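# Build a three-block arch using four table-mounted arms

## Task

Using the arm mountings given in the scene frame (metres, facing angle counted counter-clockwise from +x: arm1 at x=+0.65 y=+0.00 z=+0.72 facing +180; arm2 at x=+0.00 y=+0.65 z=+0.72 facing -90; arm3 at x=-0.65 y=+0.00 z=+0.72 facing +0; arm4 at x=+0.00 y=-0.65 z=+0.72 facing +90), assemble an arch from the three blocks. Each of the two identical leaning blocks must stand upright on one of its ends, that end flat on the table, with the two tilted toward one another. The third block, the keystone, must sit centred between them on their slanted tops, touching both with no gap at either contact. All three blocks must lie along one line. Any number of arms may be used. The arch must stand on its own, since anything held up only by a robot at the end does not count, and every gripper must let go and its arm withdraw once the build is complete.

## Robot and tools

Setup: four identical Kinova Gen3 arms named arm1, arm2, arm3 and arm4, each with seven joints, a Robotiq 2F-85 parallel gripper and a wrist camera. Their feet sit on the table top at the positions listed in the task, one on each side of the table, all facing its centre. The hand reaches roughly 1.0 m from the joint-1 axis at full extension.

Frame: a single scene frame for everything, origin on the floor, +z up, in metres; the table top is at about z=0.72. The point called hand lies midway between the fingertips; its z axis points along the fingers and the fingers close along its y axis. Foot poses are never printed, so hand positions must be inferred from joint angles and images.

execute_actions(actions, cameras): actions is a list holding one action or nothing. An action is an object keyed by arm name; under each name goes "joints", a mapping from joint name to an absolute target (not an offset). Keys and ranges: joint1_rad, joint3_rad, joint5_rad, joint7_rad from -69.115 to 69.115 rad; joint2_rad -2.249 to 2.249; joint4_rad -2.579 to 2.579; joint6_rad -2.099 to 2.099; gripper_m 0 to 0.085, the fingertip gap in metres (0 closed). Several arms may go in one action; their motions start together and may finish at different moments. Any bad key or out-of-range value makes the whole call rejected with nothing moving. An empty list just reports state and images. cameras picks which images come back: arm1_cam_wrist, arm2_cam_wrist, arm3_cam_wrist, arm4_cam_wrist or all; omitting it or null means all, [] means none.

Joint meanings: joint1 spins the whole arm about its foot, positive clockwise viewed from above, 0 pointing the arm the way its foot faces. joint2 is the shoulder, 0 upright, positive tipping forward. joint3 twists the upper arm. joint4 is the elbow, 0 straight; with joint3 at 0 positive bends the same way as positive joint2. joint5 twists the forearm. joint6 is the wrist, 0 straight; with joint5 at 0 positive bends like positive joint4. joint7 rolls the hand, positive counter-clockwise seen from behind it. Joints accelerate and decelerate in step so they arrive together from rest; a big move may still be underway when the result returns, and the hand can sweep a wide path between postures.

Result lines: joint_positions reports each joint. joint_status tells how each commanded motion of the last accepted action ended: done (may sit a little off target; resending the same target will not nudge it), off_target (resting short and possibly still pushing), contact_stop or time_out (target dropped, joint holds where it stopped), not_followed (a built-in separation check held back that arm's joints; the arm may keep retrying them until a passable target is sent or the path clears; gripper commands still run). A 'joint command not followed' line, often with a cause line, marks this. on_its_own lists things not commanded in this call. A joint or arm left out of an action may still be driving to an earlier target. MOTOR HOT warns from 60 °C; at 75 °C an OVER-TEMPERATURE FAULT lets the arm sink and keys show limit_stop_at_motor_heat, after which resend targets. A torque fault (contact torque reaching the load limits: 49.1 N m for joints 1 to 4, 30.9 N m for 5 to 7, carried weight included) freezes that arm and gripper for 10 s and skips its remaining commands. pictures names the cameras in image order; changed calibration numbers are listed per camera.

wait(seconds): 0 to 10 s, commanding nothing; returns the same as an empty action.
zoom_image(camera, region): region [x0, y0, x1, y1] in pixels of that camera's latest full 504x504 image, origin top-left, at most 504 by 504.
read_manual(section): gives only the URDF licence texts; nothing moves.
finished_scene(scene): closes the scene irreversibly once the last command has been held; the result reports success. Call it only with the arch standing unaided and all arms released and clear.

Cameras: pinhole with radial distortion, OpenCV conventions; intrinsics K and T_world_to_cam are from an earlier calibration and can be slightly off, more so since wrist poses come from reported joint angles.

Cautions: the Gen3 does not halt on contact and can press hard. Never let two arms squeeze each other; the separation check may act late and ignores gripper-to-other-arm contact. Avoid slamming, dropping or letting blocks slip or topple, and do not push anything off the work area, which ends the scene. Loose objects may occasionally get a brief external shove. Holding loads heats motors, even while the robot idles between replies, so do not hold blocks longer than needed.

Each tool is called after ">>>" as name(argument=value, ...) on one line, values as JSON.

## Session

>>> execute_actions(actions=[])

Scene clock: 0.00 s.
Motor temperatures (°C, as the motors report them): arm1=[36 35 31 36 40 43 44] | arm2=[41 36 33 36 42 41 45] | arm3=[34 34 34 33 38 40 42] | arm4=[34 33 34 38 40 40 45]
arm1.joint_positions: joint1_rad=-0.006 joint2_rad=-0.394 joint3_rad=-0.078 joint4_rad=+1.513 joint5_rad=-0.033 joint6_rad=+2.024 joint7_rad=+1.481 gripper_m=+0.085
arm1.joint_status: not commanded
arm1.hand: x=+0.5313 y=+0.0005 z=+1.2996 quat_wxyz=(+0.000, +1.000, -0.002, +0.002) (m; scene frame)
arm2.joint_positions: joint1_rad=-0.007 joint2_rad=-0.395 joint3_rad=-0.076 joint4_rad=+1.512 joint5_rad=-0.031 joint6_rad=+2.023 joint7_rad=+1.481 gripper_m=+0.085
arm2.joint_status: not commanded
arm2.hand: x=+0.0009 y=+0.5243 z=+1.2853 quat_wxyz=(+0.005, -0.702, -0.712, -0.004) (m; scene frame)
arm3.joint_positions: joint1_rad=-0.007 joint2_rad=-0.397 joint3_rad=-0.075 joint4_rad=+1.509 joint5_rad=-0.031 joint6_rad=+2.026 joint7_rad=+1.475 gripper_m=+0.085
arm3.joint_status: not commanded
arm3.hand: x=-0.5360 y=+0.0093 z=+1.3071 quat_wxyz=(-0.005, +0.022, -1.000, +0.004) (m; scene frame)
arm4.joint_positions: joint1_rad=-0.010 joint2_rad=-0.398 joint3_rad=-0.075 joint4_rad=+1.509 joint5_rad=-0.031 joint6_rad=+2.027 joint7_rad=+1.478 gripper_m=+0.085
arm4.joint_status: not commanded
arm4.hand: x=+0.0005 y=-0.5325 z=+1.3119 quat_wxyz=(-0.002, +0.707, -0.707, +0.000) (m; scene frame)
pictures: arm1_cam_wrist, arm2_cam_wrist, arm3_cam_wrist, arm4_cam_wrist
Images, in order (width x height): arm1_cam_wrist 504x504, arm2_cam_wrist 504x504, arm3_cam_wrist 504x504, arm4_cam_wrist 504x504.

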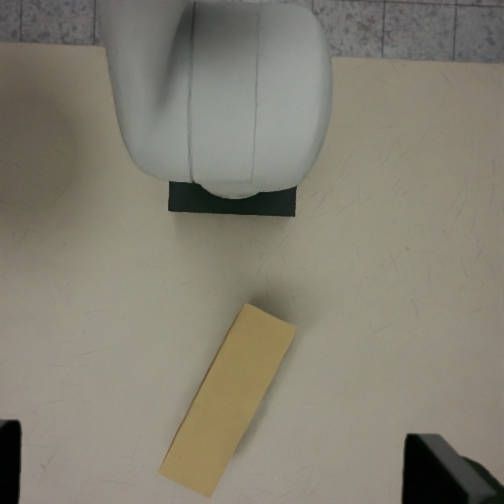

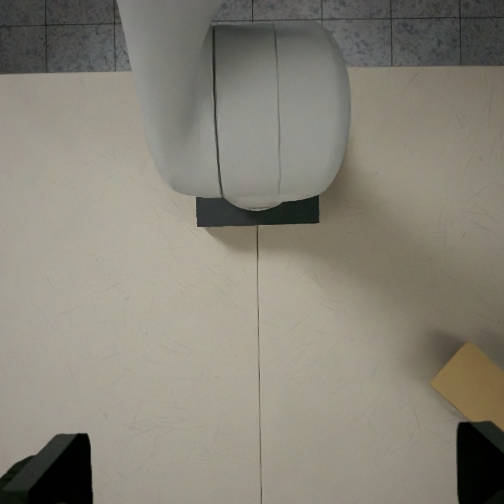

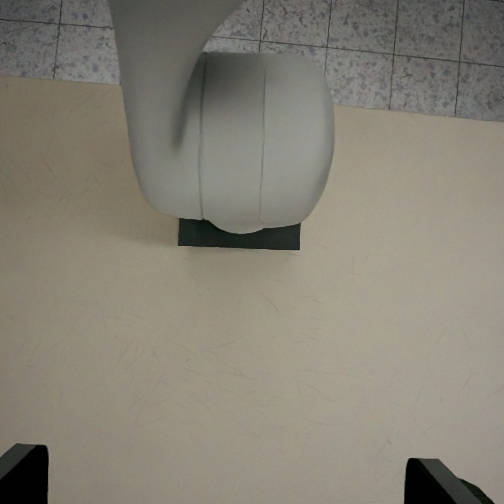

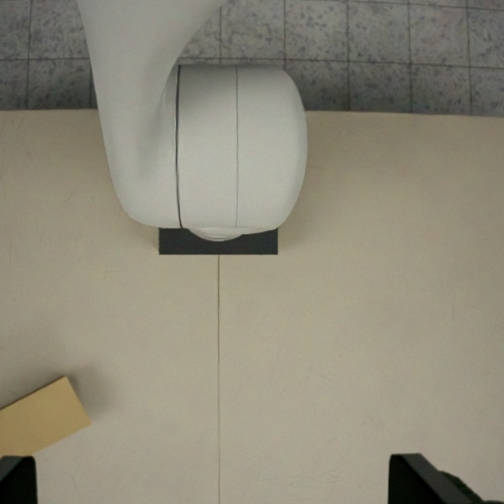

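>>> execute_actions(actions=[{"arm1": {"joints": {"joint2_rad": -0.1, "joint4_rad": 1.67, "joint6_rad": 1.57}}, "arm2": {"joints": {"joint1_rad": -0.82, "joint2_rad": 0.2, "joint4_rad": 1.37, "joint6_rad": 1.57}}, "arm4": {"joints": {"joint1_rad": 0.845, "joint2_rad": 0.25, "joint4_rad": 1.32, "joint6_rad": 1.57}}}], cameras=["arm1_cam_wrist", "arm2_cam_wrist", "arm4_cam_wrist"])

Scene clock: 2.97 s.
Motor temperatures (°C, as the motors report them): arm1=[36 35 31 36 40 43 44] | arm2=[41 36 33 36 42 41 45] | arm3=[34 34 34 33 38 40 42] | arm4=[34 33 34 38 40 40 45]
arm1.joint_positions: joint1_rad=-0.006 joint2_rad=-0.100 joint3_rad=-0.078 joint4_rad=+1.670 joint5_rad=-0.033 joint6_rad=+1.570 joint7_rad=+1.481 gripper_m=+0.085
arm1.joint_status: all done
arm1.hand: x=+0.3796 y=-0.0074 z=+1.1928 quat_wxyz=(+0.013, +1.000, -0.006, +0.001) (m; scene frame)
arm2.joint_positions: joint1_rad=-0.820 joint2_rad=+0.200 joint3_rad=-0.076 joint4_rad=+1.370 joint5_rad=-0.031 joint6_rad=+1.570 joint7_rad=+1.481 gripper_m=+0.085
arm2.joint_status: all done
arm2.hand: x=+0.3029 y=+0.3890 z=+1.1703 quat_wxyz=(-0.005, -0.368, -0.929, -0.028) (m; scene frame)
arm3.joint_positions: joint1_rad=-0.007 joint2_rad=-0.397 joint3_rad=-0.075 joint4_rad=+1.509 joint5_rad=-0.031 joint6_rad=+2.026 joint7_rad=+1.475 gripper_m=+0.085
arm3.joint_status: not commanded
arm3.hand: x=-0.5360 y=+0.0093 z=+1.3071 quat_wxyz=(-0.005, +0.022, -1.000, +0.004) (m; scene frame)
arm4.joint_positions: joint1_rad=+0.845 joint2_rad=+0.250 joint3_rad=-0.075 joint4_rad=+1.320 joint5_rad=-0.031 joint6_rad=+1.570 joint7_rad=+1.478 gripper_m=+0.085
arm4.joint_status: all done
arm4.hand: x=+0.3038 y=-0.3644 z=+1.1929 quat_wxyz=(+0.009, +0.346, -0.938, -0.023) (m; scene frame)
pictures: arm1_cam_wrist, arm2_cam_wrist, arm4_cam_wrist
camera_calibration (this result's frames):
arm1_cam_wrist: T_world_to_cam=[[0.0376178, -0.998665, 0.0353932, -0.0685007], [-0.999067, -0.0368342, 0.0225397, 0.406082], [-0.021206, -0.0362081, -0.999119, 1.34732], [0, 0, 0, 1]] pos_world=[0.436851, -0.00466764, 1.33941]
arm2_cam_wrist: T_world_to_cam=[[0.7068, 0.706131, 0.0425648, -0.529859], [0.706281, -0.707793, 0.0139913, 0.0947669], [0.0400068, 0.0201737, -0.998996, 1.29527], [0, 0, 0, 1]] pos_world=[0.255752, 0.415095, 1.3152]
arm4_cam_wrist: T_world_to_cam=[[-0.65283, 0.749518, 0.109704, 0.332357], [0.754631, 0.656099, 0.00809191, 0.0546563], [-0.065912, 0.0880691, -0.993931, 1.38585], [0, 0, 0, 1]] pos_world=[0.267072, -0.407018, 1.34054]
Images, in order (width x height): arm1_cam_wrist 504x504, arm2_cam_wrist 504x504, arm4_cam_wrist 504x504.

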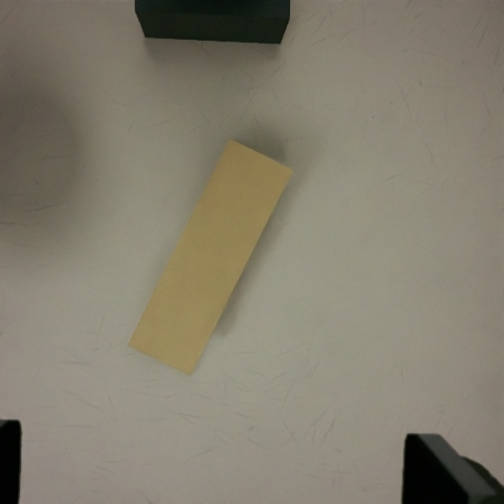

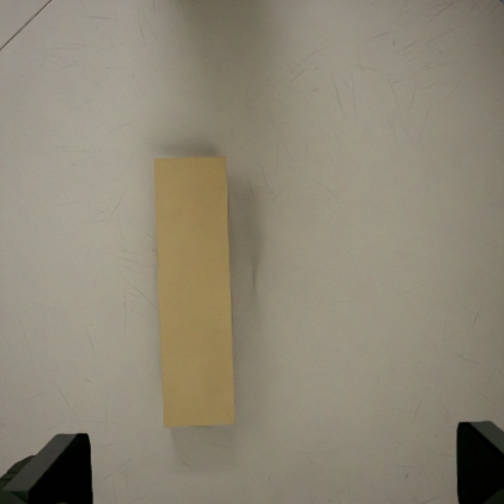

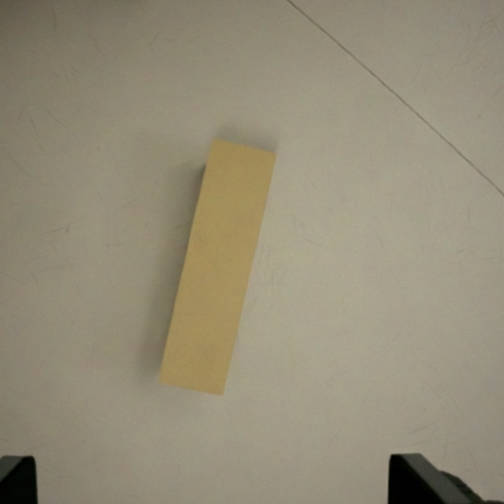

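>>> execute_actions(actions=[{"arm1": {"joints": {"joint2_rad": -0.39, "joint4_rad": 1.51, "joint6_rad": 2.02}}, "arm2": {"joints": {"joint1_rad": -0.26, "joint2_rad": 0.8, "joint4_rad": 2.1, "joint6_rad": -0.9}}, "arm4": {"joints": {"joint1_rad": 0.57, "joint2_rad": 0.8, "joint4_rad": 2.1, "joint6_rad": -0.66}}}], cameras=["arm2_cam_wrist", "arm4_cam_wrist"])

Scene clock: 6.70 s.
Motor temperatures (°C, as the motors report them): arm1=[36 35 31 36 40 43 44] | arm2=[41 37 33 36 42 41 45] | arm3=[34 34 34 33 38 40 42] | arm4=[34 33 34 38 40 40 45]
arm1.joint_positions: joint1_rad=-0.006 joint2_rad=-0.390 joint3_rad=-0.078 joint4_rad=+1.510 joint5_rad=-0.033 joint6_rad=+2.020 joint7_rad=+1.481 gripper_m=+0.085
arm1.joint_status: all done
arm1.hand: x=+0.5286 y=+0.0003 z=+1.3000 quat_wxyz=(+0.000, +1.000, -0.002, +0.000) (m; scene frame)
arm2.joint_positions: joint1_rad=-0.260 joint2_rad=+0.800 joint3_rad=-0.076 joint4_rad=+2.100 joint5_rad=-0.031 joint6_rad=-0.900 joint7_rad=+1.481 gripper_m=+0.085
arm2.joint_status: all done
arm2.hand: x=+0.1881 y=+0.0175 z=+0.9220 quat_wxyz=(-0.459, -0.546, -0.644, +0.275) (m; scene frame)
arm3.joint_positions: joint1_rad=-0.007 joint2_rad=-0.397 joint3_rad=-0.075 joint4_rad=+1.509 joint5_rad=-0.031 joint6_rad=+2.026 joint7_rad=+1.475 gripper_m=+0.085
arm3.joint_status: not commanded
arm3.hand: x=-0.5360 y=+0.0093 z=+1.3071 quat_wxyz=(-0.005, +0.022, -1.000, +0.004) (m; scene frame)
arm4.joint_positions: joint1_rad=+0.570 joint2_rad=+0.800 joint3_rad=-0.075 joint4_rad=+2.100 joint5_rad=-0.031 joint6_rad=-0.660 joint7_rad=+1.478 gripper_m=+0.085
arm4.joint_status: all done
arm4.hand: x=+0.3242 y=-0.1222 z=+0.8908 quat_wxyz=(-0.355, +0.392, -0.810, -0.254) (m; scene frame)
pictures: arm2_cam_wrist, arm4_cam_wrist
camera_calibration (this result's frames):
arm2_cam_wrist: T_world_to_cam=[[0.959441, 0.224941, 0.169922, -0.332362], [-0.056864, -0.435945, 0.898175, -0.760059], [0.276113, -0.871409, -0.405473, 0.48325], [0, 0, 0, 1]] pos_world=[0.14223, 0.164526, 0.935086]
arm4_cam_wrist: T_world_to_cam=[[-0.840943, 0.516158, 0.162471, 0.182761], [0.429301, 0.453601, 0.780991, -0.724985], [0.329417, 0.726517, -0.60304, 0.667324], [0, 0, 0, 1]] pos_world=[0.2451, -0.250302, 0.938936]
Images, in order (width x height): arm2_cam_wrist 504x504, arm4_cam_wrist 504x504.

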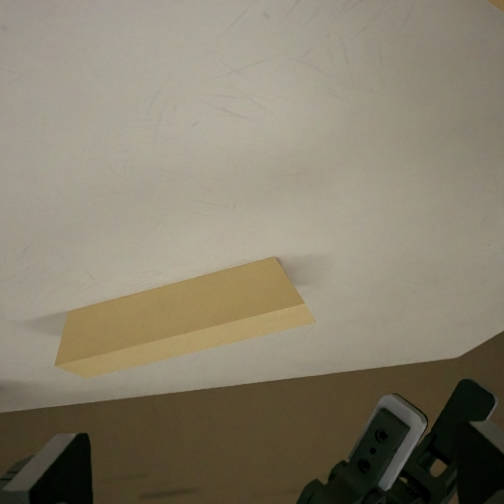

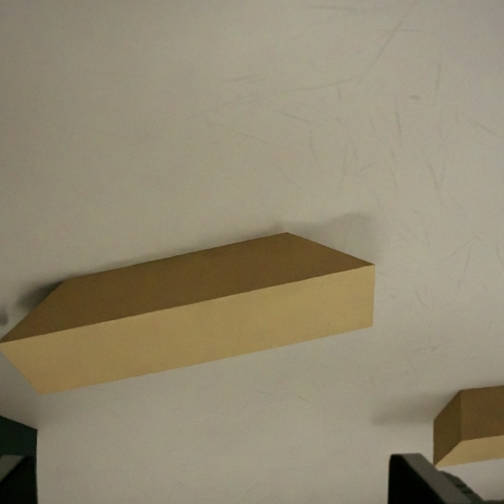

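>>> zoom_image(camera="arm2_cam_wrist", region=[30, 220, 340, 400])

>>> zoom_image(camera="arm4_cam_wrist", region=[0, 200, 400, 410])

Region (30, 220, 340, 400) of arm2_cam_wrist's 504x504 image, scaled by 1.626; it fills the top 293 rows of this view, and the rest is white.

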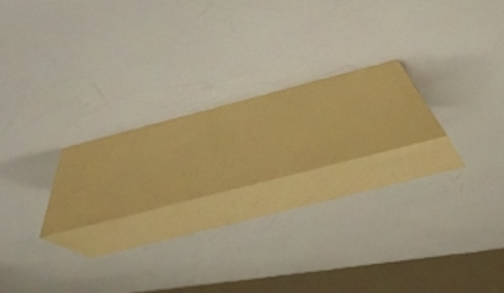

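Region (0, 200, 400, 410) of arm4_cam_wrist's 504x504 image, scaled by 1.260; it fills the top 265 rows of this view, and the rest is white.

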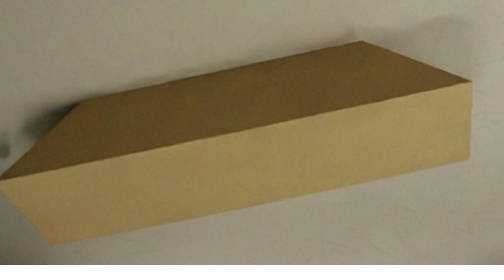

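>>> execute_actions(actions=[{"arm1": {"joints": {"joint1_rad": -0.068, "joint2_rad": 0.382, "joint3_rad": 0, "joint4_rad": 2.506, "joint5_rad": 0, "joint6_rad": 0.253, "joint7_rad": 1.077}}, "arm2": {"joints": {"joint1_rad": -0.835, "joint2_rad": 0.525, "joint3_rad": 0, "joint4_rad": 2.037, "joint5_rad": 0, "joint6_rad": 0.58, "joint7_rad": 1.571}}, "arm4": {"joints": {"joint1_rad": 0.679, "joint2_rad": 0.585, "joint3_rad": 0, "joint4_rad": 2.053, "joint5_rad": 0, "joint6_rad": 0.504, "joint7_rad": 1.175}}}], cameras=["arm1_cam_wrist", "arm2_cam_wrist", "arm4_cam_wrist"])

Scene clock: 11.57 s.
Motor temperatures (°C, as the motors report them): arm1=[36 35 31 36 40 43 44] | arm2=[41 37 33 36 42 41 45] | arm3=[34 34 34 33 38 40 42] | arm4=[34 33 34 38 40 40 45]
arm1.joint_positions: joint1_rad=-0.068 joint2_rad=+0.382 joint3_rad=+0.000 joint4_rad=+2.506 joint5_rad=+0.000 joint6_rad=+0.253 joint7_rad=+1.077 gripper_m=+0.085
arm1.joint_status: all done
arm1.hand: x=+0.4149 y=+0.0102 z=+0.8600 quat_wxyz=(+0.000, +0.977, -0.214, +0.000) (m; scene frame)
arm2.joint_positions: joint1_rad=-0.835 joint2_rad=+0.525 joint3_rad=+0.000 joint4_rad=+2.037 joint5_rad=+0.000 joint6_rad=+0.580 joint7_rad=+1.571 gripper_m=+0.085
arm2.joint_status: all done
arm2.hand: x=+0.2709 y=+0.3793 z=+0.8582 quat_wxyz=(+0.002, -0.353, -0.936, -0.006) (m; scene frame)
arm3.joint_positions: joint1_rad=-0.007 joint2_rad=-0.397 joint3_rad=-0.075 joint4_rad=+1.509 joint5_rad=-0.031 joint6_rad=+2.026 joint7_rad=+1.475 gripper_m=+0.085
arm3.joint_status: not commanded
arm3.hand: x=-0.5360 y=+0.0093 z=+1.3071 quat_wxyz=(-0.005, +0.022, -1.000, +0.004) (m; scene frame)
arm4.joint_positions: joint1_rad=+0.679 joint2_rad=+0.585 joint3_rad=+0.000 joint4_rad=+2.053 joint5_rad=+0.000 joint6_rad=+0.504 joint7_rad=+1.175 gripper_m=+0.085
arm4.joint_status: all done
arm4.hand: x=+0.2604 y=-0.3688 z=+0.8600 quat_wxyz=(+0.000, +0.246, -0.969, +0.000) (m; scene frame)
pictures: arm1_cam_wrist, arm2_cam_wrist, arm4_cam_wrist
camera_calibration (this result's frames):
arm1_cam_wrist: T_world_to_cam=[[-0.372001, -0.928179, 0.00993374, 0.150675], [-0.927894, 0.372133, 0.0230357, 0.415435], [-0.025078, -0.000648147, -0.999685, 1.01792], [0, 0, 0, 1]] pos_world=[0.467058, -0.0140834, 1.00653]
arm2_cam_wrist: T_world_to_cam=[[0.684513, 0.728994, -0.00318571, -0.450503], [0.728926, -0.684373, 0.0173634, 0.0969205], [0.0104776, -0.0142076, -0.999844, 1.00679], [0, 0, 0, 1]] pos_world=[0.227178, 0.409048, 1.00351]
arm4_cam_wrist: T_world_to_cam=[[-0.484457, 0.872714, 0.0605983, 0.387675], [0.87456, 0.484825, 0.00944771, -0.00259454], [-0.0211344, 0.0575738, -0.998118, 1.03324], [0, 0, 0, 1]] pos_world=[0.211918, -0.39656, 1.00783]
Images, in order (width x height): arm1_cam_wrist 504x504, arm2_cam_wrist 504x504, arm4_cam_wrist 504x504.

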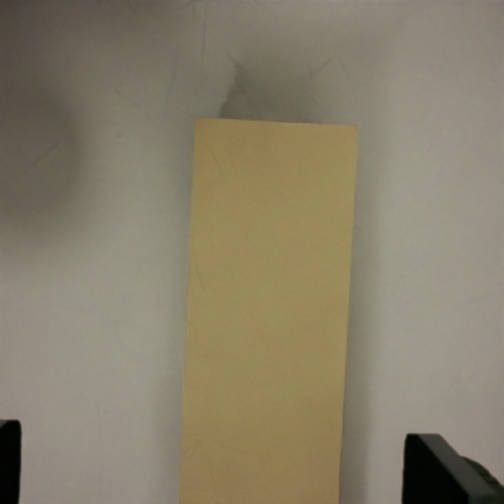

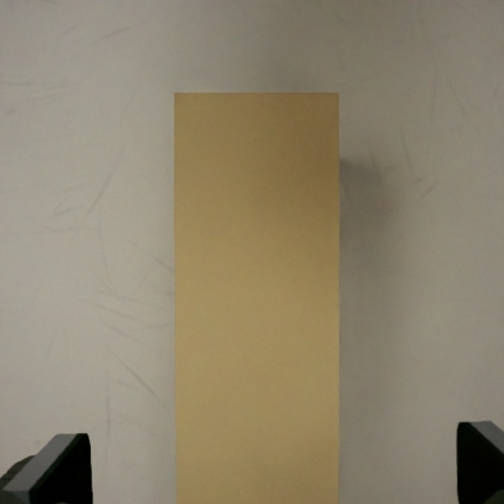

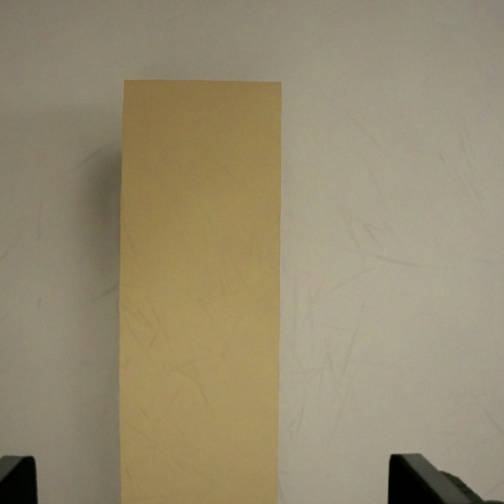

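>>> execute_actions(actions=[{"arm1": {"joints": {"joint1_rad": -0.12, "joint2_rad": 0.863, "joint4_rad": 2.555, "joint6_rad": -0.277, "joint7_rad": 1.025}}, "arm2": {"joints": {"joint1_rad": -0.8165, "joint2_rad": 0.804, "joint4_rad": 2.08, "joint6_rad": 0.2576}}, "arm4": {"joints": {"joint1_rad": 0.684, "joint2_rad": 0.872, "joint4_rad": 2.103, "joint6_rad": 0.166, "joint7_rad": 1.18}}}], cameras=["arm1_cam_wrist", "arm2_cam_wrist", "arm4_cam_wrist"])

Scene clock: 14.53 s.
Motor temperatures (°C, as the motors report them): arm1=[36 35 31 36 40 43 44] | arm2=[41 37 33 36 42 41 45] | arm3=[34 34 34 33 38 40 42] | arm4=[34 33 34 38 40 40 45]
arm1.joint_positions: joint1_rad=-0.120 joint2_rad=+0.863 joint3_rad=+0.000 joint4_rad=+2.555 joint5_rad=+0.000 joint6_rad=-0.277 joint7_rad=+1.025 gripper_m=+0.085
arm1.joint_status: all done
arm1.hand: x=+0.4166 y=-0.0019 z=+0.7450 quat_wxyz=(+0.000, +0.977, -0.214, +0.000) (m; scene frame)
arm2.joint_positions: joint1_rad=-0.817 joint2_rad=+0.804 joint3_rad=+0.000 joint4_rad=+2.080 joint5_rad=+0.000 joint6_rad=+0.258 joint7_rad=+1.571 gripper_m=+0.085
arm2.joint_status: all done
arm2.hand: x=+0.2660 y=+0.3758 z=+0.7451 quat_wxyz=(+0.002, -0.362, -0.932, -0.006) (m; scene frame)
arm3.joint_positions: joint1_rad=-0.007 joint2_rad=-0.397 joint3_rad=-0.075 joint4_rad=+1.509 joint5_rad=-0.031 joint6_rad=+2.026 joint7_rad=+1.475 gripper_m=+0.085
arm3.joint_status: not commanded
arm3.hand: x=-0.5360 y=+0.0093 z=+1.3071 quat_wxyz=(-0.005, +0.022, -1.000, +0.004) (m; scene frame)
arm4.joint_positions: joint1_rad=+0.684 joint2_rad=+0.872 joint3_rad=+0.000 joint4_rad=+2.103 joint5_rad=+0.000 joint6_rad=+0.166 joint7_rad=+1.180 gripper_m=+0.085
arm4.joint_status: all done
arm4.hand: x=+0.2559 y=-0.3774 z=+0.7452 quat_wxyz=(+0.000, +0.246, -0.969, +0.000) (m; scene frame)
pictures: arm1_cam_wrist, arm2_cam_wrist, arm4_cam_wrist
camera_calibration (this result's frames):
arm1_cam_wrist: T_world_to_cam=[[-0.372004, -0.928177, 0.00998325, 0.141131], [-0.927892, 0.372138, 0.02304, 0.424099], [-0.0251004, -0.000692394, -0.999685, 0.903013], [0, 0, 0, 1]] pos_world=[0.468685, -0.0262035, 0.891548]
arm2_cam_wrist: T_world_to_cam=[[0.697879, 0.716208, -0.0033406, -0.443555], [0.716142, -0.697733, 0.017588, 0.108298], [0.0102658, -0.0146667, -0.99984, 0.893851], [0, 0, 0, 1]] pos_world=[0.222815, 0.406351, 0.890321]
arm4_cam_wrist: T_world_to_cam=[[-0.484496, 0.872666, 0.060974, 0.399674], [0.874553, 0.484818, 0.0103837, 0.00595661], [-0.0204998, 0.0583559, -0.998085, 0.919177], [0, 0, 0, 1]] pos_world=[0.207274, -0.405309, 0.892985]
Images, in order (width x height): arm1_cam_wrist 504x504, arm2_cam_wrist 504x504, arm4_cam_wrist 504x504.

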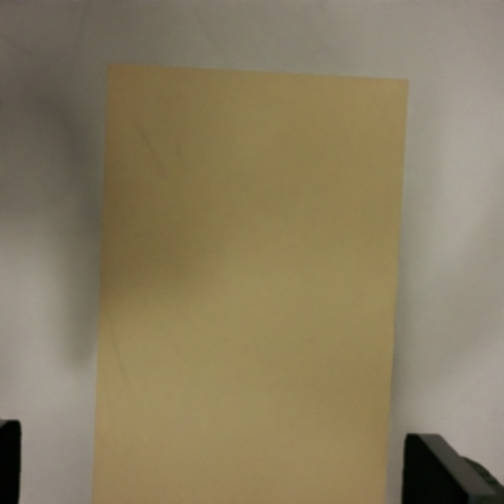

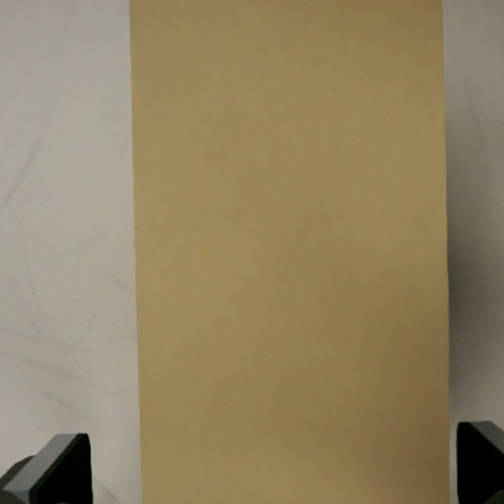

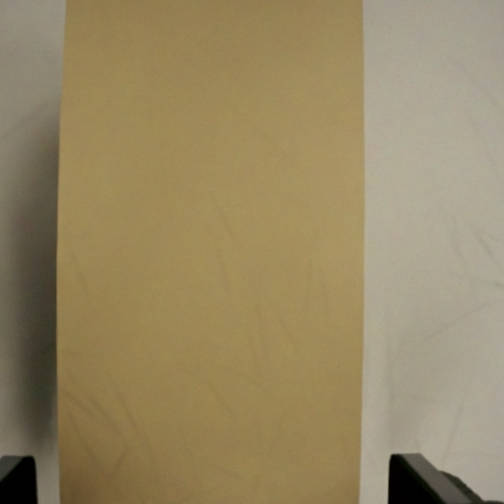

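>>> execute_actions(actions=[{"arm1": {"joints": {"gripper_m": 0.04}}, "arm2": {"joints": {"gripper_m": 0.04}}, "arm4": {"joints": {"gripper_m": 0.04}}}], cameras=[])

Scene clock: 15.47 s.
Motor temperatures (°C, as the motors report them): arm1=[36 35 31 36 40 43 44] | arm2=[41 37 33 36 42 41 45] | arm3=[34 34 34 33 38 40 42] | arm4=[34 33 34 38 40 40 45]
arm1.joint_positions: joint1_rad=-0.120 joint2_rad=+0.860 joint3_rad=+0.000 joint4_rad=+2.556 joint5_rad=+0.000 joint6_rad=-0.277 joint7_rad=+1.025 gripper_m=+0.058
arm1.joint_status: gripper_m off_target (ended at +0.058, target +0.040)
arm1.hand: x=+0.4163 y=-0.0022 z=+0.7458 quat_wxyz=(+0.000, +0.977, -0.214, -0.001) (m; scene frame)
arm2.joint_positions: joint1_rad=-0.817 joint2_rad=+0.802 joint3_rad=+0.000 joint4_rad=+2.080 joint5_rad=+0.000 joint6_rad=+0.258 joint7_rad=+1.571 gripper_m=+0.058
arm2.joint_status: gripper_m off_target (ended at +0.058, target +0.040)
arm2.hand: x=+0.2665 y=+0.3758 z=+0.7457 quat_wxyz=(+0.002, -0.361, -0.932, -0.006) (m; scene frame)
arm3.joint_positions: joint1_rad=-0.007 joint2_rad=-0.397 joint3_rad=-0.075 joint4_rad=+1.509 joint5_rad=-0.031 joint6_rad=+2.026 joint7_rad=+1.475 gripper_m=+0.085
arm3.joint_status: not commanded
arm3.hand: x=-0.5360 y=+0.0093 z=+1.3071 quat_wxyz=(-0.005, +0.022, -1.000, +0.004) (m; scene frame)
arm4.joint_positions: joint1_rad=+0.684 joint2_rad=+0.871 joint3_rad=+0.000 joint4_rad=+2.103 joint5_rad=+0.000 joint6_rad=+0.166 joint7_rad=+1.180 gripper_m=+0.058
arm4.joint_status: gripper_m off_target (ended at +0.058, target +0.040)
arm4.hand: x=+0.2561 y=-0.3774 z=+0.7457 quat_wxyz=(-0.001, +0.245, -0.969, +0.000) (m; scene frame)
pictures: none
No camera images: the call's "cameras" was empty. Leave "cameras" out to get every camera's image.

>>> execute_actions(actions=[{"arm1": {"joints": {"joint2_rad": 0.083, "joint4_rad": 2.373, "joint6_rad": 0.686}}, "arm2": {"joints": {"joint2_rad": 0.35, "joint4_rad": 1.929, "joint6_rad": 0.863}}, "arm4": {"joints": {"joint2_rad": 0.378, "joint4_rad": 1.993, "joint6_rad": 0.77}}}], cameras=[])

Scene clock: 18.27 s.
Motor temperatures (°C, as the motors report them): arm1=[36 35 31 36 40 43 44] | arm2=[41 37 33 36 42 41 45] | arm3=[34 34 34 33 38 40 42] | arm4=[34 33 34 38 40 40 45]
arm1.joint_positions: joint1_rad=-0.120 joint2_rad=+0.084 joint3_rad=+0.000 joint4_rad=+2.374 joint5_rad=+0.000 joint6_rad=+0.686 joint7_rad=+1.025 gripper_m=+0.058
arm1.joint_status: all done
arm1.hand: x=+0.4173 y=-0.0019 z=+0.9495 quat_wxyz=(+0.000, +0.977, -0.214, +0.001) (m; scene frame)
arm2.joint_positions: joint1_rad=-0.816 joint2_rad=+0.352 joint3_rad=+0.000 joint4_rad=+1.930 joint5_rad=+0.000 joint6_rad=+0.863 joint7_rad=+1.571 gripper_m=+0.058
arm2.joint_status: all done
arm2.hand: x=+0.2652 y=+0.3737 z=+0.9468 quat_wxyz=(+0.004, -0.362, -0.932, -0.007) (m; scene frame)
arm3.joint_positions: joint1_rad=-0.007 joint2_rad=-0.397 joint3_rad=-0.075 joint4_rad=+1.509 joint5_rad=-0.031 joint6_rad=+2.026 joint7_rad=+1.475 gripper_m=+0.085
arm3.joint_status: not commanded
arm3.hand: x=-0.5360 y=+0.0093 z=+1.3071 quat_wxyz=(-0.005, +0.022, -1.000, +0.004) (m; scene frame)
arm4.joint_positions: joint1_rad=+0.684 joint2_rad=+0.380 joint3_rad=+0.000 joint4_rad=+1.994 joint5_rad=+0.000 joint6_rad=+0.770 joint7_rad=+1.180 gripper_m=+0.058
arm4.joint_status: all done
arm4.hand: x=+0.2553 y=-0.3781 z=+0.9492 quat_wxyz=(+0.001, +0.246, -0.969, +0.001) (m; scene frame)
pictures: none
No camera images: the call's "cameras" was empty. Leave "cameras" out to get every camera's image.

>>> execute_actions(actions=[{"arm2": {"joints": {"joint1_rad": -0.0385, "joint2_rad": 1.097, "joint4_rad": 2.474, "joint6_rad": -1.651}}, "arm4": {"joints": {"joint1_rad": -0.0385, "joint2_rad": 1.171, "joint4_rad": 2.421, "joint6_rad": -1.672, "joint7_rad": 1.571}}, "arm3": {"joints": {"joint2_rad": -0.3, "joint4_rad": 2.57, "joint6_rad": 0.03}}}], cameras=["arm3_cam_wrist"])

Scene clock: 21.50 s.
Motor temperatures (°C, as the motors report them): arm1=[36 35 31 36 40 43 44] | arm2=[41 37 33 36 42 41 45] | arm3=[34 34 34 33 38 40 42] | arm4=[34 33 34 38 40 40 45]
arm1.joint_positions: joint1_rad=-0.120 joint2_rad=+0.084 joint3_rad=+0.000 joint4_rad=+2.374 joint5_rad=+0.000 joint6_rad=+0.686 joint7_rad=+1.025 gripper_m=+0.058
arm1.joint_status: not commanded
arm1.hand: x=+0.4173 y=-0.0019 z=+0.9496 quat_wxyz=(+0.000, +0.977, -0.214, +0.001) (m; scene frame)
arm2.joint_positions: joint1_rad=-0.039 joint2_rad=+1.100 joint3_rad=+0.000 joint4_rad=+2.475 joint5_rad=+0.000 joint6_rad=-1.649 joint7_rad=+1.571 gripper_m=+0.058
arm2.joint_status: all done
arm2.hand: x=+0.0032 y=+0.1154 z=+0.8623 quat_wxyz=(-0.411, -0.568, -0.598, +0.389) (m; scene frame)
arm3.joint_positions: joint1_rad=-0.007 joint2_rad=-0.300 joint3_rad=-0.075 joint4_rad=+2.570 joint5_rad=-0.031 joint6_rad=+0.030 joint7_rad=+1.475 gripper_m=+0.085
arm3.joint_status: all done
arm3.hand: x=-0.3065 y=+0.0225 z=+1.0851 quat_wxyz=(-0.410, +0.008, -0.911, -0.039) (m; scene frame)
arm4.joint_positions: joint1_rad=-0.038 joint2_rad=+1.173 joint3_rad=+0.000 joint4_rad=+2.422 joint5_rad=+0.000 joint6_rad=-1.670 joint7_rad=+1.571 gripper_m=+0.058
arm4.joint_status: all done
arm4.hand: x=+0.0039 y=-0.1092 z=+0.8681 quat_wxyz=(-0.396, +0.591, -0.569, -0.412) (m; scene frame)
pictures: arm3_cam_wrist
camera_calibration (this result's frames):
arm3_cam_wrist: T_world_to_cam=[[-0.0840808, 0.995868, 0.0343256, -0.0940921], [0.660245, 0.0298775, 0.750456, -0.555042], [0.746329, 0.0857622, -0.660028, 1.09202], [0, 0, 0, 1]] pos_world=[-0.456451, 0.016633, 1.14053]
Images, in order (width x height): arm3_cam_wrist 504x504.

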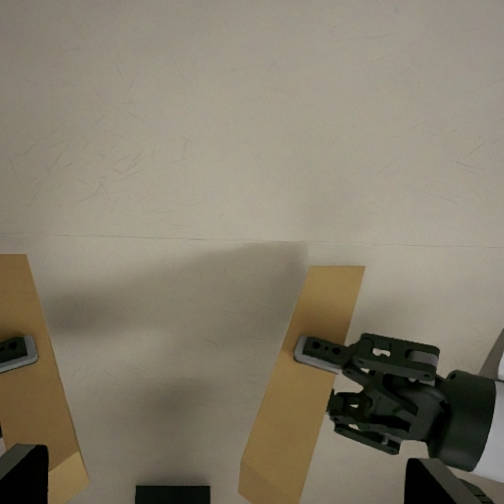

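>>> execute_actions(actions=[{"arm2": {"joints": {"joint1_rad": -0.0245, "joint2_rad": 1.2095, "joint4_rad": 2.4066, "joint6_rad": -1.696}}, "arm4": {"joints": {"joint2_rad": 1.3036, "joint4_rad": 2.354, "joint6_rad": -1.738}}, "arm3": {"joints": {"joint1_rad": 0.08, "joint6_rad": -0.22}}}], cameras=["arm3_cam_wrist"])

Scene clock: 22.87 s.
Motor temperatures (°C, as the motors report them): arm1=[36 35 31 36 40 43 44] | arm2=[41 37 33 36 42 41 45] | arm3=[34 34 34 33 38 40 42] | arm4=[34 33 34 38 40 40 45]
arm1.joint_positions: joint1_rad=-0.120 joint2_rad=+0.084 joint3_rad=+0.000 joint4_rad=+2.374 joint5_rad=+0.000 joint6_rad=+0.686 joint7_rad=+1.025 gripper_m=+0.058
arm1.joint_status: not commanded
arm1.hand: x=+0.4173 y=-0.0019 z=+0.9496 quat_wxyz=(+0.000, +0.977, -0.214, +0.001) (m; scene frame)
arm2.joint_positions: joint1_rad=-0.025 joint2_rad=+1.212 joint3_rad=+0.000 joint4_rad=+2.407 joint5_rad=+0.000 joint6_rad=-1.694 joint7_rad=+1.571 gripper_m=+0.058
arm2.joint_status: all done
arm2.hand: x=-0.0041 y=+0.1096 z=+0.8251 quat_wxyz=(-0.408, -0.572, -0.594, +0.392) (m; scene frame)
arm3.joint_positions: joint1_rad=+0.080 joint2_rad=-0.300 joint3_rad=-0.075 joint4_rad=+2.570 joint5_rad=-0.031 joint6_rad=-0.220 joint7_rad=+1.475 gripper_m=+0.085
arm3.joint_status: all done
arm3.hand: x=-0.2624 y=-0.0062 z=+1.1496 quat_wxyz=(-0.522, -0.029, -0.852, -0.028) (m; scene frame)
arm4.joint_positions: joint1_rad=-0.039 joint2_rad=+1.306 joint3_rad=+0.000 joint4_rad=+2.355 joint5_rad=+0.000 joint6_rad=-1.736 joint7_rad=+1.571 gripper_m=+0.058
arm4.joint_status: all done
arm4.hand: x=+0.0039 y=-0.1092 z=+0.8252 quat_wxyz=(-0.396, +0.591, -0.569, -0.412) (m; scene frame)
pictures: arm3_cam_wrist
camera_calibration (this result's frames):
arm3_cam_wrist: T_world_to_cam=[[-0.00881103, 0.999166, 0.0398619, -0.0505936], [0.453646, -0.0315312, 0.890624, -0.847364], [0.891138, 0.0259305, -0.45299, 0.903762], [0, 0, 0, 1]] pos_world=[-0.42142, 0.000398021, 1.16609]
Images, in order (width x height): arm3_cam_wrist 504x504.

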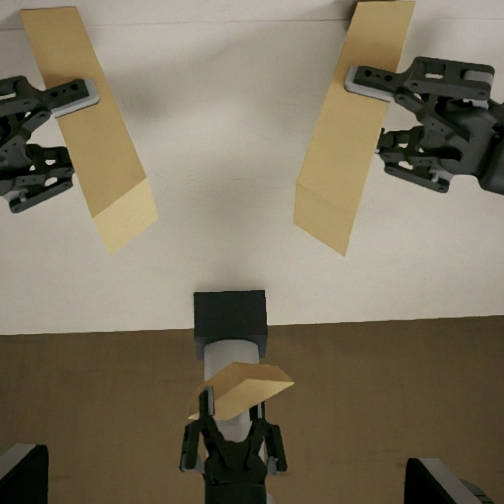

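>>> execute_actions(actions=[{"arm2": {"joints": {"joint2_rad": 1.25, "joint4_rad": 2.3866, "joint6_rad": -1.7164}}, "arm4": {"joints": {"joint2_rad": 1.341, "joint4_rad": 2.331, "joint6_rad": -1.752}}, "arm3": {"joints": {"joint6_rad": -0.1}}, "arm1": {"joints": {"joint1_rad": -0.0385, "joint2_rad": 0.931, "joint4_rad": 0.655, "joint6_rad": 1.5555, "joint7_rad": 0.0}}}], cameras=["arm3_cam_wrist"])

Scene clock: 26.17 s.
Motor temperatures (°C, as the motors report them): arm1=[36 35 31 36 40 43 44] | arm2=[41 37 33 36 42 41 45] | arm3=[34 34 34 33 38 40 42] | arm4=[34 33 34 38 40 40 45]
arm1.joint_positions: joint1_rad=-0.039 joint2_rad=+0.932 joint3_rad=+0.000 joint4_rad=+0.656 joint5_rad=+0.000 joint6_rad=+1.555 joint7_rad=+0.000 gripper_m=+0.058
arm1.joint_status: all done
arm1.hand: x=-0.0001 y=+0.0036 z=+1.0188 quat_wxyz=(-0.001, +0.719, -0.696, +0.001) (m; scene frame)
arm2.joint_positions: joint1_rad=-0.025 joint2_rad=+1.253 joint3_rad=+0.000 joint4_rad=+2.387 joint5_rad=+0.000 joint6_rad=-1.714 joint7_rad=+1.571 gripper_m=+0.058
arm2.joint_status: all done
arm2.hand: x=-0.0041 y=+0.1098 z=+0.8120 quat_wxyz=(-0.408, -0.572, -0.594, +0.392) (m; scene frame)
arm3.joint_positions: joint1_rad=+0.080 joint2_rad=-0.300 joint3_rad=-0.075 joint4_rad=+2.570 joint5_rad=-0.031 joint6_rad=-0.100 joint7_rad=+1.475 gripper_m=+0.085
arm3.joint_status: all done
arm3.hand: x=-0.2813 y=-0.0069 z=+1.1174 quat_wxyz=(-0.470, -0.031, -0.882, -0.025) (m; scene frame)
arm4.joint_positions: joint1_rad=-0.039 joint2_rad=+1.327 joint3_rad=+0.000 joint4_rad=+2.335 joint5_rad=+0.000 joint6_rad=-1.761 joint7_rad=+1.571 gripper_m=+0.058
arm4.joint_status: joint2_rad time_out (moved +0.021 of +0.035); the others done
arm4.hand: x=+0.0037 y=-0.1050 z=+0.8238 quat_wxyz=(-0.403, +0.587, -0.564, -0.419) (m; scene frame)
pictures: arm3_cam_wrist
camera_calibration (this result's frames):
arm3_cam_wrist: T_world_to_cam=[[-0.00325955, 0.999277, 0.0378768, -0.0450232], [0.556957, -0.0296442, 0.830012, -0.713337], [0.830535, 0.0238012, -0.556458, 1.00462], [0, 0, 0, 1]] pos_world=[-0.437217, -0.0000668079, 1.15281]
Images, in order (width x height): arm3_cam_wrist 504x504.

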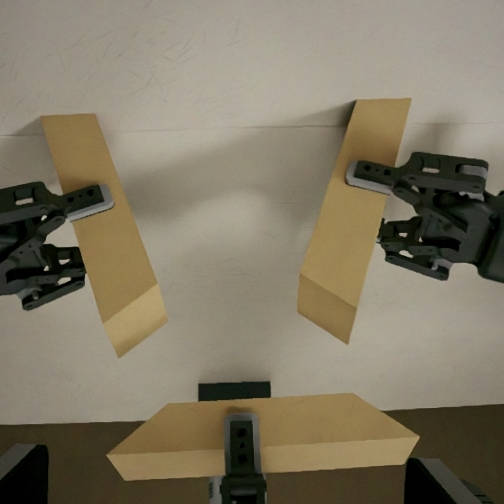

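>>> execute_actions(actions=[{"arm2": {"joints": {"joint2_rad": 1.274, "joint4_rad": 2.3736, "joint6_rad": -1.7276}}, "arm4": {"joints": {"joint2_rad": 1.3036, "joint4_rad": 2.354, "joint6_rad": -1.738}}}], cameras=["arm3_cam_wrist"])

Scene clock: 26.97 s.
Motor temperatures (°C, as the motors report them): arm1=[36 35 31 36 40 43 44] | arm2=[41 37 33 36 42 41 45] | arm3=[34 34 34 33 38 40 42] | arm4=[34 33 34 38 40 40 45]
arm1.joint_positions: joint1_rad=-0.039 joint2_rad=+0.933 joint3_rad=+0.000 joint4_rad=+0.656 joint5_rad=+0.000 joint6_rad=+1.555 joint7_rad=+0.000 gripper_m=+0.058
arm1.joint_status: not commanded
arm1.hand: x=-0.0001 y=+0.0036 z=+1.0187 quat_wxyz=(-0.001, +0.719, -0.696, +0.001) (m; scene frame)
arm2.joint_positions: joint1_rad=-0.025 joint2_rad=+1.267 joint3_rad=+0.000 joint4_rad=+2.375 joint5_rad=+0.000 joint6_rad=-1.733 joint7_rad=+1.572 gripper_m=+0.058
arm2.joint_status: all done
arm2.hand: x=-0.0042 y=+0.1068 z=+0.8115 quat_wxyz=(-0.412, -0.568, -0.591, +0.397) (m; scene frame)
arm3.joint_positions: joint1_rad=+0.080 joint2_rad=-0.300 joint3_rad=-0.075 joint4_rad=+2.570 joint5_rad=-0.031 joint6_rad=-0.100 joint7_rad=+1.475 gripper_m=+0.085
arm3.joint_status: not commanded
arm3.hand: x=-0.2813 y=-0.0069 z=+1.1174 quat_wxyz=(-0.470, -0.031, -0.882, -0.025) (m; scene frame)
arm4.joint_positions: joint1_rad=-0.039 joint2_rad=+1.306 joint3_rad=+0.000 joint4_rad=+2.355 joint5_rad=+0.000 joint6_rad=-1.736 joint7_rad=+1.571 gripper_m=+0.058
arm4.joint_status: all done
arm4.hand: x=+0.0039 y=-0.1093 z=+0.8250 quat_wxyz=(-0.396, +0.591, -0.569, -0.412) (m; scene frame)
pictures: arm3_cam_wrist
camera_calibration (this result's frames):
arm3_cam_wrist: T_world_to_cam=[[-0.00325946, 0.999277, 0.0378767, -0.045023], [0.556957, -0.0296442, 0.830012, -0.713337], [0.830535, 0.0238011, -0.556458, 1.00462], [0, 0, 0, 1]] pos_world=[-0.437217, -0.0000668535, 1.15281]
Images, in order (width x height): arm3_cam_wrist 504x504.

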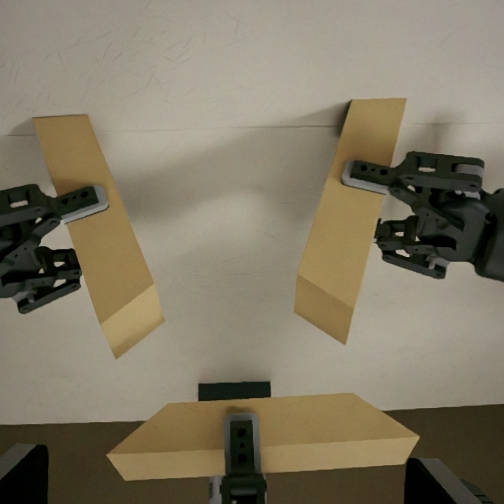

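>>> execute_actions(actions=[{"arm2": {"joints": {"joint2_rad": 1.25, "joint4_rad": 2.3866, "joint6_rad": -1.7164}}, "arm1": {"joints": {"joint1_rad": -0.047, "joint2_rad": 0.966, "joint4_rad": 0.837, "joint6_rad": 1.339}}}], cameras=["arm3_cam_wrist"])

Scene clock: 28.53 s.
Motor temperatures (°C, as the motors report them): arm1=[36 35 31 36 40 43 44] | arm2=[41 37 33 36 42 41 45] | arm3=[34 34 34 33 38 40 42] | arm4=[34 33 34 38 40 40 45]
arm1.joint_positions: joint1_rad=-0.048 joint2_rad=+0.965 joint3_rad=-0.001 joint4_rad=+0.837 joint5_rad=-0.001 joint6_rad=+1.339 joint7_rad=+0.000 gripper_m=+0.058
arm1.joint_status: all done
arm1.hand: x=-0.0004 y=-0.0031 z=+0.9409 quat_wxyz=(+0.000, +0.722, -0.692, +0.001) (m; scene frame)
arm2.joint_positions: joint1_rad=-0.025 joint2_rad=+1.253 joint3_rad=+0.000 joint4_rad=+2.388 joint5_rad=+0.000 joint6_rad=-1.714 joint7_rad=+1.571 gripper_m=+0.058
arm2.joint_status: all done
arm2.hand: x=-0.0041 y=+0.1099 z=+0.8120 quat_wxyz=(-0.408, -0.572, -0.594, +0.392) (m; scene frame)
arm3.joint_positions: joint1_rad=+0.080 joint2_rad=-0.300 joint3_rad=-0.075 joint4_rad=+2.570 joint5_rad=-0.031 joint6_rad=-0.100 joint7_rad=+1.475 gripper_m=+0.085
arm3.joint_status: not commanded
arm3.hand: x=-0.2813 y=-0.0069 z=+1.1174 quat_wxyz=(-0.470, -0.031, -0.882, -0.025) (m; scene frame)
arm4.joint_positions: joint1_rad=-0.039 joint2_rad=+1.306 joint3_rad=+0.000 joint4_rad=+2.355 joint5_rad=+0.000 joint6_rad=-1.736 joint7_rad=+1.571 gripper_m=+0.058
arm4.joint_status: not commanded
arm4.hand: x=+0.0039 y=-0.1093 z=+0.8251 quat_wxyz=(-0.396, +0.591, -0.569, -0.412) (m; scene frame)
pictures: arm3_cam_wrist
camera_calibration (this result's frames):
arm3_cam_wrist: T_world_to_cam=[[-0.00325943, 0.999277, 0.0378767, -0.0450229], [0.556957, -0.0296442, 0.830012, -0.713337], [0.830535, 0.0238011, -0.556458, 1.00462], [0, 0, 0, 1]] pos_world=[-0.437217, -0.0000668675, 1.15281]
Images, in order (width x height): arm3_cam_wrist 504x504.

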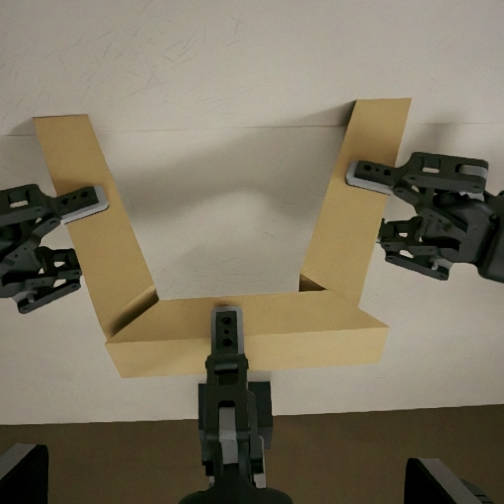

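>>> execute_actions(actions=[{"arm2": {"joints": {"joint2_rad": 1.2673, "joint4_rad": 2.414, "joint6_rad": -1.7613}}, "arm4": {"joints": {"joint2_rad": 1.321, "joint4_rad": 2.3807, "joint6_rad": -1.7817}}, "arm1": {"joints": {"joint1_rad": -0.0625, "joint7_rad": 0.02}}}], cameras=["arm3_cam_wrist"])

Scene clock: 29.50 s.
Motor temperatures (°C, as the motors report them): arm1=[36 35 31 36 40 43 44] | arm2=[41 37 33 36 42 41 45] | arm3=[34 34 34 33 38 40 42] | arm4=[34 33 34 38 40 40 45]
arm1.joint_positions: joint1_rad=-0.062 joint2_rad=+0.968 joint3_rad=+0.000 joint4_rad=+0.838 joint5_rad=+0.000 joint6_rad=+1.339 joint7_rad=+0.020 gripper_m=+0.058
arm1.joint_status: all done
arm1.hand: x=+0.0002 y=-0.0120 z=+0.9392 quat_wxyz=(-0.001, +0.734, -0.680, +0.001) (m; scene frame)
arm2.joint_positions: joint1_rad=-0.024 joint2_rad=+1.270 joint3_rad=+0.000 joint4_rad=+2.415 joint5_rad=+0.000 joint6_rad=-1.759 joint7_rad=+1.571 gripper_m=+0.058
arm2.joint_status: all done
arm2.hand: x=-0.0044 y=+0.1197 z=+0.8123 quat_wxyz=(-0.408, -0.572, -0.594, +0.392) (m; scene frame)
arm3.joint_positions: joint1_rad=+0.080 joint2_rad=-0.300 joint3_rad=-0.075 joint4_rad=+2.570 joint5_rad=-0.031 joint6_rad=-0.100 joint7_rad=+1.475 gripper_m=+0.085
arm3.joint_status: not commanded
arm3.hand: x=-0.2813 y=-0.0069 z=+1.1174 quat_wxyz=(-0.470, -0.031, -0.882, -0.025) (m; scene frame)
arm4.joint_positions: joint1_rad=-0.038 joint2_rad=+1.323 joint3_rad=+0.000 joint4_rad=+2.381 joint5_rad=+0.000 joint6_rad=-1.780 joint7_rad=+1.571 gripper_m=+0.058
arm4.joint_status: all done
arm4.hand: x=+0.0043 y=-0.1193 z=+0.8251 quat_wxyz=(-0.396, +0.591, -0.569, -0.412) (m; scene frame)
pictures: arm3_cam_wrist
camera_calibration (this result's frames):
arm3_cam_wrist: T_world_to_cam=[[-0.00325937, 0.999277, 0.037877, -0.0450233], [0.556957, -0.0296445, 0.830012, -0.713337], [0.830535, 0.0238012, -0.556458, 1.00462], [0, 0, 0, 1]] pos_world=[-0.437217, -0.0000667984, 1.15281]
Images, in order (width x height): arm3_cam_wrist 504x504.

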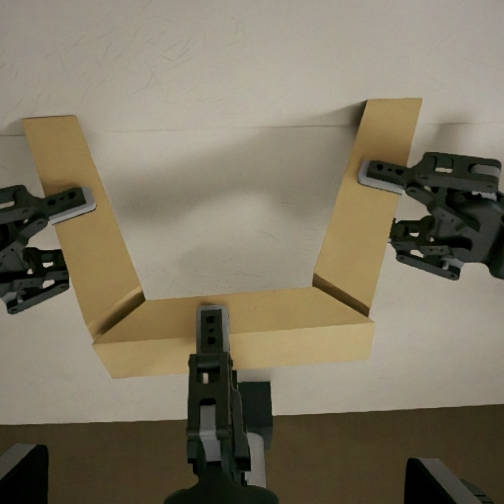

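>>> execute_actions(actions=[{"arm1": {"joints": {"joint2_rad": 0.9775, "joint4_rad": 0.8613, "joint6_rad": 1.3028, "joint7_rad": -0.024}}}], cameras=["arm3_cam_wrist"])

Scene clock: 33.87 s.
Motor temperatures (°C, as the motors report them): arm1=[36 36 31 36 40 43 44] | arm2=[41 37 33 36 42 41 45] | arm3=[34 34 34 33 38 40 42] | arm4=[34 33 34 38 40 41 45]
arm1.joint_positions: joint1_rad=-0.063 joint2_rad=+0.978 joint3_rad=+0.000 joint4_rad=+0.862 joint5_rad=+0.000 joint6_rad=+1.303 joint7_rad=-0.024 gripper_m=+0.058
arm1.joint_status: all done
arm1.hand: x=+0.0000 y=-0.0124 z=+0.9248 quat_wxyz=(-0.001, +0.719, -0.695, +0.001) (m; scene frame)
arm2.joint_positions: joint1_rad=-0.025 joint2_rad=+1.270 joint3_rad=+0.000 joint4_rad=+2.415 joint5_rad=+0.000 joint6_rad=-1.759 joint7_rad=+1.571 gripper_m=+0.058
arm2.joint_status: not commanded
arm2.hand: x=-0.0044 y=+0.1199 z=+0.8120 quat_wxyz=(-0.408, -0.572, -0.594, +0.392) (m; scene frame)
arm3.joint_positions: joint1_rad=+0.080 joint2_rad=-0.300 joint3_rad=-0.075 joint4_rad=+2.570 joint5_rad=-0.031 joint6_rad=-0.100 joint7_rad=+1.475 gripper_m=+0.085
arm3.joint_status: not commanded
arm3.hand: x=-0.2813 y=-0.0069 z=+1.1174 quat_wxyz=(-0.470, -0.031, -0.882, -0.025) (m; scene frame)
arm4.joint_positions: joint1_rad=-0.039 joint2_rad=+1.323 joint3_rad=+0.000 joint4_rad=+2.381 joint5_rad=+0.000 joint6_rad=-1.780 joint7_rad=+1.571 gripper_m=+0.058
arm4.joint_status: not commanded
arm4.hand: x=+0.0043 y=-0.1193 z=+0.8250 quat_wxyz=(-0.396, +0.591, -0.569, -0.412) (m; scene frame)
pictures: arm3_cam_wrist
camera_calibration (this result's frames):
arm3_cam_wrist: T_world_to_cam=[[-0.00325952, 0.999277, 0.0378769, -0.0450232], [0.556957, -0.0296443, 0.830012, -0.713337], [0.830535, 0.0238012, -0.556458, 1.00462], [0, 0, 0, 1]] pos_world=[-0.437217, -0.0000668007, 1.15281]
Images, in order (width x height): arm3_cam_wrist 504x504.

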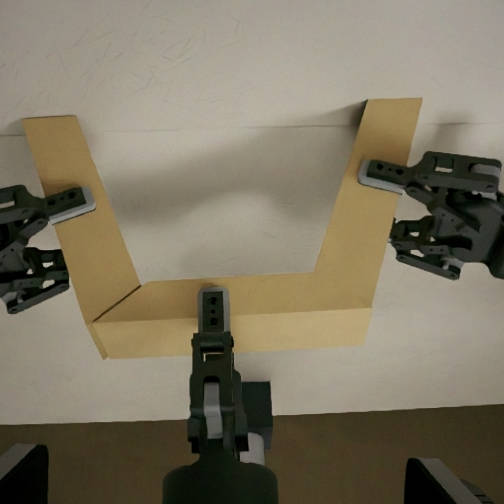

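>>> execute_actions(actions=[{"arm1": {"joints": {"gripper_m": 0.085}}}], cameras=["arm3_cam_wrist"])

Scene clock: 38.57 s.
Motor temperatures (°C, as the motors report them): arm1=[36 36 31 36 40 43 44] | arm2=[41 37 33 36 42 41 45] | arm3=[34 34 34 34 38 40 42] | arm4=[34 34 34 38 40 41 45]
arm1.joint_positions: joint1_rad=-0.063 joint2_rad=+0.978 joint3_rad=+0.000 joint4_rad=+0.861 joint5_rad=+0.000 joint6_rad=+1.303 joint7_rad=-0.024 gripper_m=+0.085
arm1.joint_status: all done
arm1.hand: x=-0.0004 y=-0.0120 z=+0.9256 quat_wxyz=(+0.000, +0.719, -0.696, +0.000) (m; scene frame)
arm2.joint_positions: joint1_rad=-0.025 joint2_rad=+1.270 joint3_rad=+0.000 joint4_rad=+2.415 joint5_rad=+0.000 joint6_rad=-1.759 joint7_rad=+1.571 gripper_m=+0.058
arm2.joint_status: not commanded
arm2.hand: x=-0.0044 y=+0.1199 z=+0.8120 quat_wxyz=(-0.408, -0.572, -0.594, +0.392) (m; scene frame)
arm3.joint_positions: joint1_rad=+0.080 joint2_rad=-0.300 joint3_rad=-0.075 joint4_rad=+2.570 joint5_rad=-0.031 joint6_rad=-0.100 joint7_rad=+1.475 gripper_m=+0.085
arm3.joint_status: not commanded
arm3.hand: x=-0.2813 y=-0.0069 z=+1.1174 quat_wxyz=(-0.470, -0.031, -0.882, -0.025) (m; scene frame)
arm4.joint_positions: joint1_rad=-0.038 joint2_rad=+1.324 joint3_rad=+0.000 joint4_rad=+2.382 joint5_rad=+0.000 joint6_rad=-1.779 joint7_rad=+1.571 gripper_m=+0.058
arm4.joint_status: not commanded
arm4.hand: x=+0.0043 y=-0.1197 z=+0.8245 quat_wxyz=(-0.396, +0.592, -0.569, -0.411) (m; scene frame)
pictures: arm3_cam_wrist
camera_calibration (this result's frames):
arm3_cam_wrist: T_world_to_cam=[[-0.00325977, 0.999277, 0.0378768, -0.0450233], [0.556957, -0.0296441, 0.830012, -0.713337], [0.830535, 0.0238014, -0.556458, 1.00462], [0, 0, 0, 1]] pos_world=[-0.437217, -0.0000667409, 1.15281]
Images, in order (width x height): arm3_cam_wrist 504x504.

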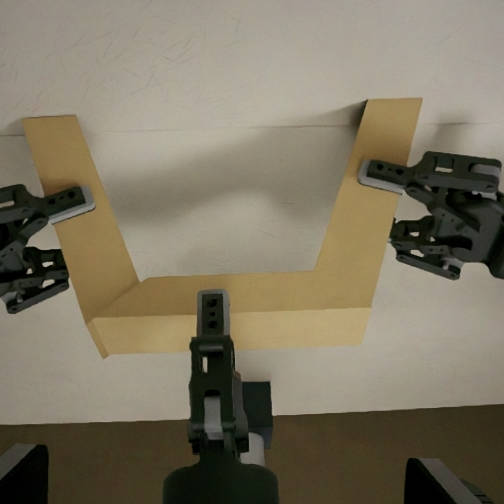

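>>> execute_actions(actions=[{"arm2": {"joints": {"gripper_m": 0.085}}, "arm4": {"joints": {"gripper_m": 0.085}}, "arm1": {"joints": {"joint2_rad": 0.931, "joint4_rad": 0.655, "joint6_rad": 1.5555}}}], cameras=["arm3_cam_wrist"])

Scene clock: 39.93 s.
Motor temperatures (°C, as the motors report them): arm1=[36 36 31 36 40 43 44] | arm2=[41 37 33 36 42 41 45] | arm3=[34 34 34 34 38 40 42] | arm4=[34 34 34 38 40 41 45]
arm1.joint_positions: joint1_rad=-0.062 joint2_rad=+0.931 joint3_rad=+0.000 joint4_rad=+0.655 joint5_rad=+0.000 joint6_rad=+1.555 joint7_rad=-0.024 gripper_m=+0.085
arm1.joint_status: all done
arm1.hand: x=-0.0004 y=-0.0120 z=+1.0201 quat_wxyz=(+0.000, +0.719, -0.696, +0.000) (m; scene frame)
arm2.joint_positions: joint1_rad=-0.025 joint2_rad=+1.267 joint3_rad=+0.000 joint4_rad=+2.414 joint5_rad=+0.000 joint6_rad=-1.761 joint7_rad=+1.571 gripper_m=+0.085
arm2.joint_status: all done
arm2.hand: x=-0.0044 y=+0.1185 z=+0.8144 quat_wxyz=(-0.409, -0.571, -0.593, +0.394) (m; scene frame)
arm3.joint_positions: joint1_rad=+0.080 joint2_rad=-0.300 joint3_rad=-0.075 joint4_rad=+2.570 joint5_rad=-0.031 joint6_rad=-0.100 joint7_rad=+1.475 gripper_m=+0.085
arm3.joint_status: not commanded
arm3.hand: x=-0.2813 y=-0.0069 z=+1.1174 quat_wxyz=(-0.470, -0.031, -0.882, -0.025) (m; scene frame)
arm4.joint_positions: joint1_rad=-0.038 joint2_rad=+1.321 joint3_rad=+0.000 joint4_rad=+2.381 joint5_rad=+0.000 joint6_rad=-1.782 joint7_rad=+1.571 gripper_m=+0.085
arm4.joint_status: all done
arm4.hand: x=+0.0042 y=-0.1182 z=+0.8270 quat_wxyz=(-0.398, +0.590, -0.568, -0.413) (m; scene frame)
pictures: arm3_cam_wrist
camera_calibration (this result's frames):
arm3_cam_wrist: T_world_to_cam=[[-0.00325952, 0.999277, 0.0378769, -0.0450232], [0.556957, -0.0296443, 0.830012, -0.713337], [0.830535, 0.0238013, -0.556458, 1.00462], [0, 0, 0, 1]] pos_world=[-0.437217, -0.0000668047, 1.15281]
Images, in order (width x height): arm3_cam_wrist 504x504.

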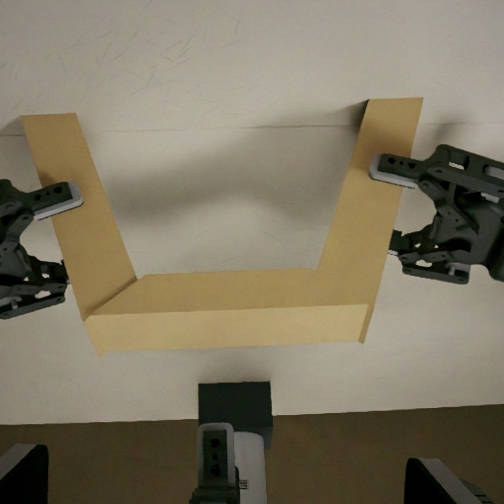

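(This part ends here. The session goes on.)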